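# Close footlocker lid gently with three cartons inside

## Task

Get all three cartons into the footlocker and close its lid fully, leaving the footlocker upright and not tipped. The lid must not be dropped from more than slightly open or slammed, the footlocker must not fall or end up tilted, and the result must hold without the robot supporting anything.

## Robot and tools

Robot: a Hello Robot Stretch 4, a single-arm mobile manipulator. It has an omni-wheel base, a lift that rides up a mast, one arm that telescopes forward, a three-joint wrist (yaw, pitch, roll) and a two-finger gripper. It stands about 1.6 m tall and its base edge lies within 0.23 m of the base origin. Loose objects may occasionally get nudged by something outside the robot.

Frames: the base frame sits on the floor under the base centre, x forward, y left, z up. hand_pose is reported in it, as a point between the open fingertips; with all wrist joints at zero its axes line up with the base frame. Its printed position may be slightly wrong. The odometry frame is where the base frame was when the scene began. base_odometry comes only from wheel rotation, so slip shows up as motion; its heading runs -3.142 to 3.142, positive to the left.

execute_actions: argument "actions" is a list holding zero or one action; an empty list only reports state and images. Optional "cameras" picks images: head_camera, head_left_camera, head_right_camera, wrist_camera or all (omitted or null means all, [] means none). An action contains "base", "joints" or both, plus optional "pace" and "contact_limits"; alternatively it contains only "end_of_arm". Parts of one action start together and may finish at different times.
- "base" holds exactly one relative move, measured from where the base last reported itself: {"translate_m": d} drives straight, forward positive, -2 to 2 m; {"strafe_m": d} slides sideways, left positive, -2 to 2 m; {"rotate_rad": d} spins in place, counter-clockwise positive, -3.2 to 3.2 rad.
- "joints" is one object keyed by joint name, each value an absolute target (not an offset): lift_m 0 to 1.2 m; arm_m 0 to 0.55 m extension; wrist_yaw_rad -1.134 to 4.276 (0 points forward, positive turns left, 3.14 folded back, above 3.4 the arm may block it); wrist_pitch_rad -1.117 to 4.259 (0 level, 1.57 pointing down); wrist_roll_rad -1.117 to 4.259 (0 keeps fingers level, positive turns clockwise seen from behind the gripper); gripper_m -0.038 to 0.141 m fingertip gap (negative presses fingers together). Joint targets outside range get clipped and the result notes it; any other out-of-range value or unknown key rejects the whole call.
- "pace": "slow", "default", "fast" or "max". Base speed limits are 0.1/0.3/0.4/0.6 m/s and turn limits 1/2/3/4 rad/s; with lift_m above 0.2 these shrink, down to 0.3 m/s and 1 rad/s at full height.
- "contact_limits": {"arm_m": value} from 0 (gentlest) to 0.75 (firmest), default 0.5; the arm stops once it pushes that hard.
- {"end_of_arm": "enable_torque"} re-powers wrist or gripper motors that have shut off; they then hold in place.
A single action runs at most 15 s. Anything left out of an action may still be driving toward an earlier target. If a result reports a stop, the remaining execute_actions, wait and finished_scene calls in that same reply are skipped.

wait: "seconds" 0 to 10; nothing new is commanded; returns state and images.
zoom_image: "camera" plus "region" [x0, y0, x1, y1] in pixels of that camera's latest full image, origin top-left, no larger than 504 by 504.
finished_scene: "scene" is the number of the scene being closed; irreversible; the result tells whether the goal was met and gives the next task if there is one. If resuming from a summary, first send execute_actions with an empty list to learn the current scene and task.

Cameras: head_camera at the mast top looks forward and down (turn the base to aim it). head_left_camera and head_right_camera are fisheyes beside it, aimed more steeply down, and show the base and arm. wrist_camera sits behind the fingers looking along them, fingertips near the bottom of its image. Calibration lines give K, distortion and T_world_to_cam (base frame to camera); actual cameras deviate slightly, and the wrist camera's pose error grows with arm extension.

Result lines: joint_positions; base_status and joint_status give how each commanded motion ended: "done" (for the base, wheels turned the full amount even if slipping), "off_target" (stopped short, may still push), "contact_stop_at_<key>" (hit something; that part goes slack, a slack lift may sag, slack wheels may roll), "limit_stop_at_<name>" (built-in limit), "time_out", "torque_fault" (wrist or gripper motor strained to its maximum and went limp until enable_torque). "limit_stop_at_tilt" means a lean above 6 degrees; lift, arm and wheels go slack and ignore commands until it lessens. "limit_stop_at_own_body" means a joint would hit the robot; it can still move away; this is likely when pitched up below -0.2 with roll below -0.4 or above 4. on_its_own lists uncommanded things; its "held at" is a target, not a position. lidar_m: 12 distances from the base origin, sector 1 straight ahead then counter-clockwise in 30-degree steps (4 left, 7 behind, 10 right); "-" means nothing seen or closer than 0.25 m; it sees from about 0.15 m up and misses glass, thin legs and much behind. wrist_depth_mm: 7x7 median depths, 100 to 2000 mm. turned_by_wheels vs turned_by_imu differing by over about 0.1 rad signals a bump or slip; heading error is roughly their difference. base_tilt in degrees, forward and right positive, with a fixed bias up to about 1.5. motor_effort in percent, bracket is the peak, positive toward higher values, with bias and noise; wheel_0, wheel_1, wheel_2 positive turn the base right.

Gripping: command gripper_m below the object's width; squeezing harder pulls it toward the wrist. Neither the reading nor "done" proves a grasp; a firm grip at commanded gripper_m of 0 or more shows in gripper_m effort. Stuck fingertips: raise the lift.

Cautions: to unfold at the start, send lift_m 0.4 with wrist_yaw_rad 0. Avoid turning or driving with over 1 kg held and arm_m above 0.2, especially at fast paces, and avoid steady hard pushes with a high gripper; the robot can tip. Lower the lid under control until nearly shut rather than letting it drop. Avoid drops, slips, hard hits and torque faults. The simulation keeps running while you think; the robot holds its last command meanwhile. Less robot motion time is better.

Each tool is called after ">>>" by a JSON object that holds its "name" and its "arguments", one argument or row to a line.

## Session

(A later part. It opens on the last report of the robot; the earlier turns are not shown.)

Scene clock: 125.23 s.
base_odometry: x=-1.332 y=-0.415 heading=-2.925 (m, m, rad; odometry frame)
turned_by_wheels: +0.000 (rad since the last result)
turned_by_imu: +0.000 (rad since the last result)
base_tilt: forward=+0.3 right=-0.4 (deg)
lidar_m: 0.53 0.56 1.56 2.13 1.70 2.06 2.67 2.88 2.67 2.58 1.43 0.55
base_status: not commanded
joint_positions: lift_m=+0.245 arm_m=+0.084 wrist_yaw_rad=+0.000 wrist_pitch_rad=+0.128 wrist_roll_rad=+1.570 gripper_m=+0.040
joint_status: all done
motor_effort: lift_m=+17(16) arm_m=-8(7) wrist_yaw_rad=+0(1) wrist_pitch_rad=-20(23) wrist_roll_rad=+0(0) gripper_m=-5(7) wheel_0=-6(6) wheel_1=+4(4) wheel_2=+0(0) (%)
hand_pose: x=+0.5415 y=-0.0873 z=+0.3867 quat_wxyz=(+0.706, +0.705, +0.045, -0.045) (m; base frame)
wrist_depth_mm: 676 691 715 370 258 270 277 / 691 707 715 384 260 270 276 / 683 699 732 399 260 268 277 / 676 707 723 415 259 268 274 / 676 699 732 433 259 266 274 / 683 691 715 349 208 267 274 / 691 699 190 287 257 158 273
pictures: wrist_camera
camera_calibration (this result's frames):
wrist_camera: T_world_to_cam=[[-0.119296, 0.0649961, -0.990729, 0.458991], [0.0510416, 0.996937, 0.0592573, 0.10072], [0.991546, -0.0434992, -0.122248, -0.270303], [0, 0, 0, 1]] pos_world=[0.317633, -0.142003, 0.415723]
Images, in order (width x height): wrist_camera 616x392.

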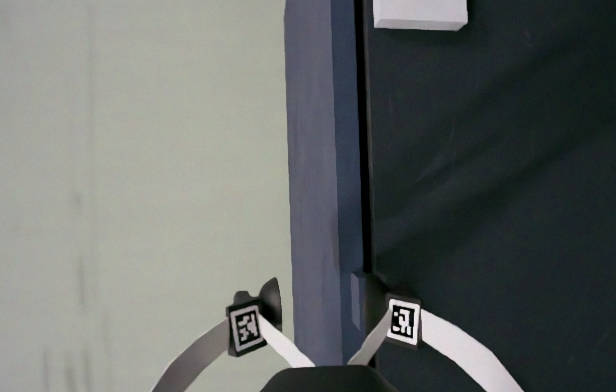

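>>> {"name": "execute_actions", "arguments": {
  "actions": [
    {"joints":{"lift_m":0.228},"pace":"slow"}
  ],
  "cameras": []
}}

>>> {"name": "execute_actions", "arguments": {
  "actions": [
    {"joints":{"arm_m":0.03},"pace":"slow"}
  ],
  "cameras": ["wrist_camera","head_camera"]
}}

Scene clock: 128.70 s.
base_odometry: x=-1.332 y=-0.415 heading=-2.925 (m, m, rad; odometry frame)
turned_by_wheels: +0.000 (rad since the last result)
turned_by_imu: +0.000 (rad since the last result)
base_tilt: forward=+0.2 right=-0.3 (deg)
lidar_m: 0.52 0.56 1.54 2.13 1.67 2.06 2.65 2.85 2.71 2.60 1.40 0.52
base_status: not commanded
joint_positions: lift_m=+0.228 arm_m=+0.084 wrist_yaw_rad=-0.001 wrist_pitch_rad=+0.122 wrist_roll_rad=+1.570 gripper_m=+0.040
joint_status: all done
motor_effort: lift_m=+14(16) arm_m=-6(8) wrist_yaw_rad=+4(4) wrist_pitch_rad=-3(20) wrist_roll_rad=+0(0) gripper_m=-4(7) wheel_0=-5(6) wheel_1=+4(4) wheel_2=+0(0) (%)
hand_pose: x=+0.5412 y=-0.0877 z=+0.3716 quat_wxyz=(+0.706, +0.706, +0.043, -0.043) (m; base frame)
wrist_depth_mm: 683 691 723 397 258 267 274 / 691 699 715 424 258 267 273 / 691 707 723 445 259 267 274 / 683 707 723 334 257 267 274 / 683 707 723 351 257 266 273 / 683 699 723 277 202 264 272 / 683 699 190 174 257 262 270
pictures: none
No camera images: the call's "cameras" was empty. Leave "cameras" out to get every camera's image.

Scene clock: 130.43 s.
base_odometry: x=-1.332 y=-0.415 heading=-2.925 (m, m, rad; odometry frame)
turned_by_wheels: +0.000 (rad since the last result)
turned_by_imu: +0.000 (rad since the last result)
base_tilt: forward=+0.2 right=-0.4 (deg)
lidar_m: 0.53 0.56 1.58 2.14 1.67 2.02 2.68 2.85 2.67 2.59 1.43 0.57
base_status: not commanded
joint_positions: lift_m=+0.228 arm_m=+0.031 wrist_yaw_rad=+0.000 wrist_pitch_rad=+0.122 wrist_roll_rad=+1.570 gripper_m=+0.040
joint_status: all done
motor_effort: lift_m=+15(14) arm_m=-8(8) wrist_yaw_rad=+0(4) wrist_pitch_rad=-4(4) wrist_roll_rad=+1(0) gripper_m=-3(5) wheel_0=-6(6) wheel_1=+4(4) wheel_2=+0(0) (%)
hand_pose: x=+0.4887 y=-0.0874 z=+0.3716 quat_wxyz=(+0.706, +0.706, +0.043, -0.043) (m; base frame)
wrist_depth_mm: 732 750 778 340 301 324 334 / 732 750 778 355 315 324 332 / 732 759 759 364 312 324 332 / 732 759 768 379 314 325 332 / 732 759 768 389 314 324 330 / 732 759 778 320 208 320 329 / 732 750 190 306 310 317 330
pictures: head_camera, wrist_camera
camera_calibration (this result's frames):
wrist_camera: T_world_to_cam=[[-0.113393, 0.0650368, -0.991419, 0.435088], [0.0510321, 0.996919, 0.0595609, 0.104301], [0.992239, -0.0438404, -0.116363, -0.22234], [0, 0, 0, 1]] pos_world=[0.264628, -0.142024, 0.39927]
Images, in order (width x height): head_camera 420x560, wrist_camera 616x392.

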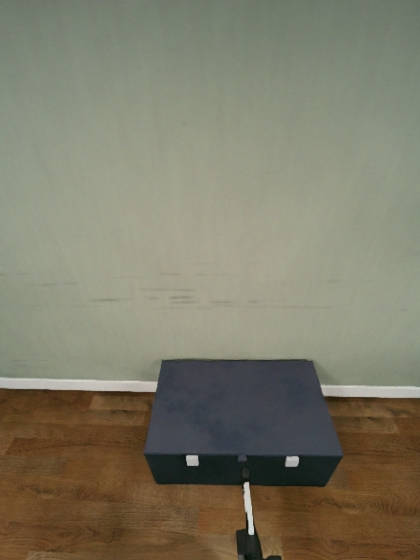

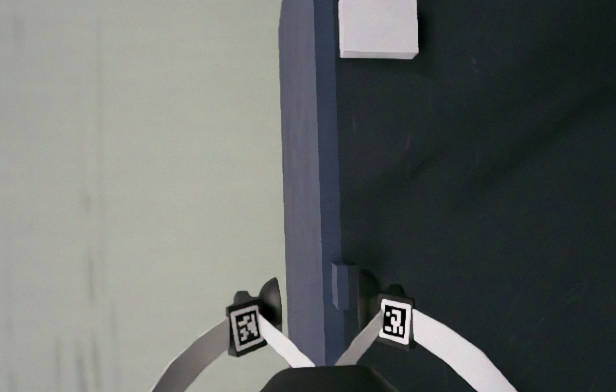

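>>> {"name": "finished_scene", "arguments": {
  "scene": 2
}}

The scene is finished: the task was done.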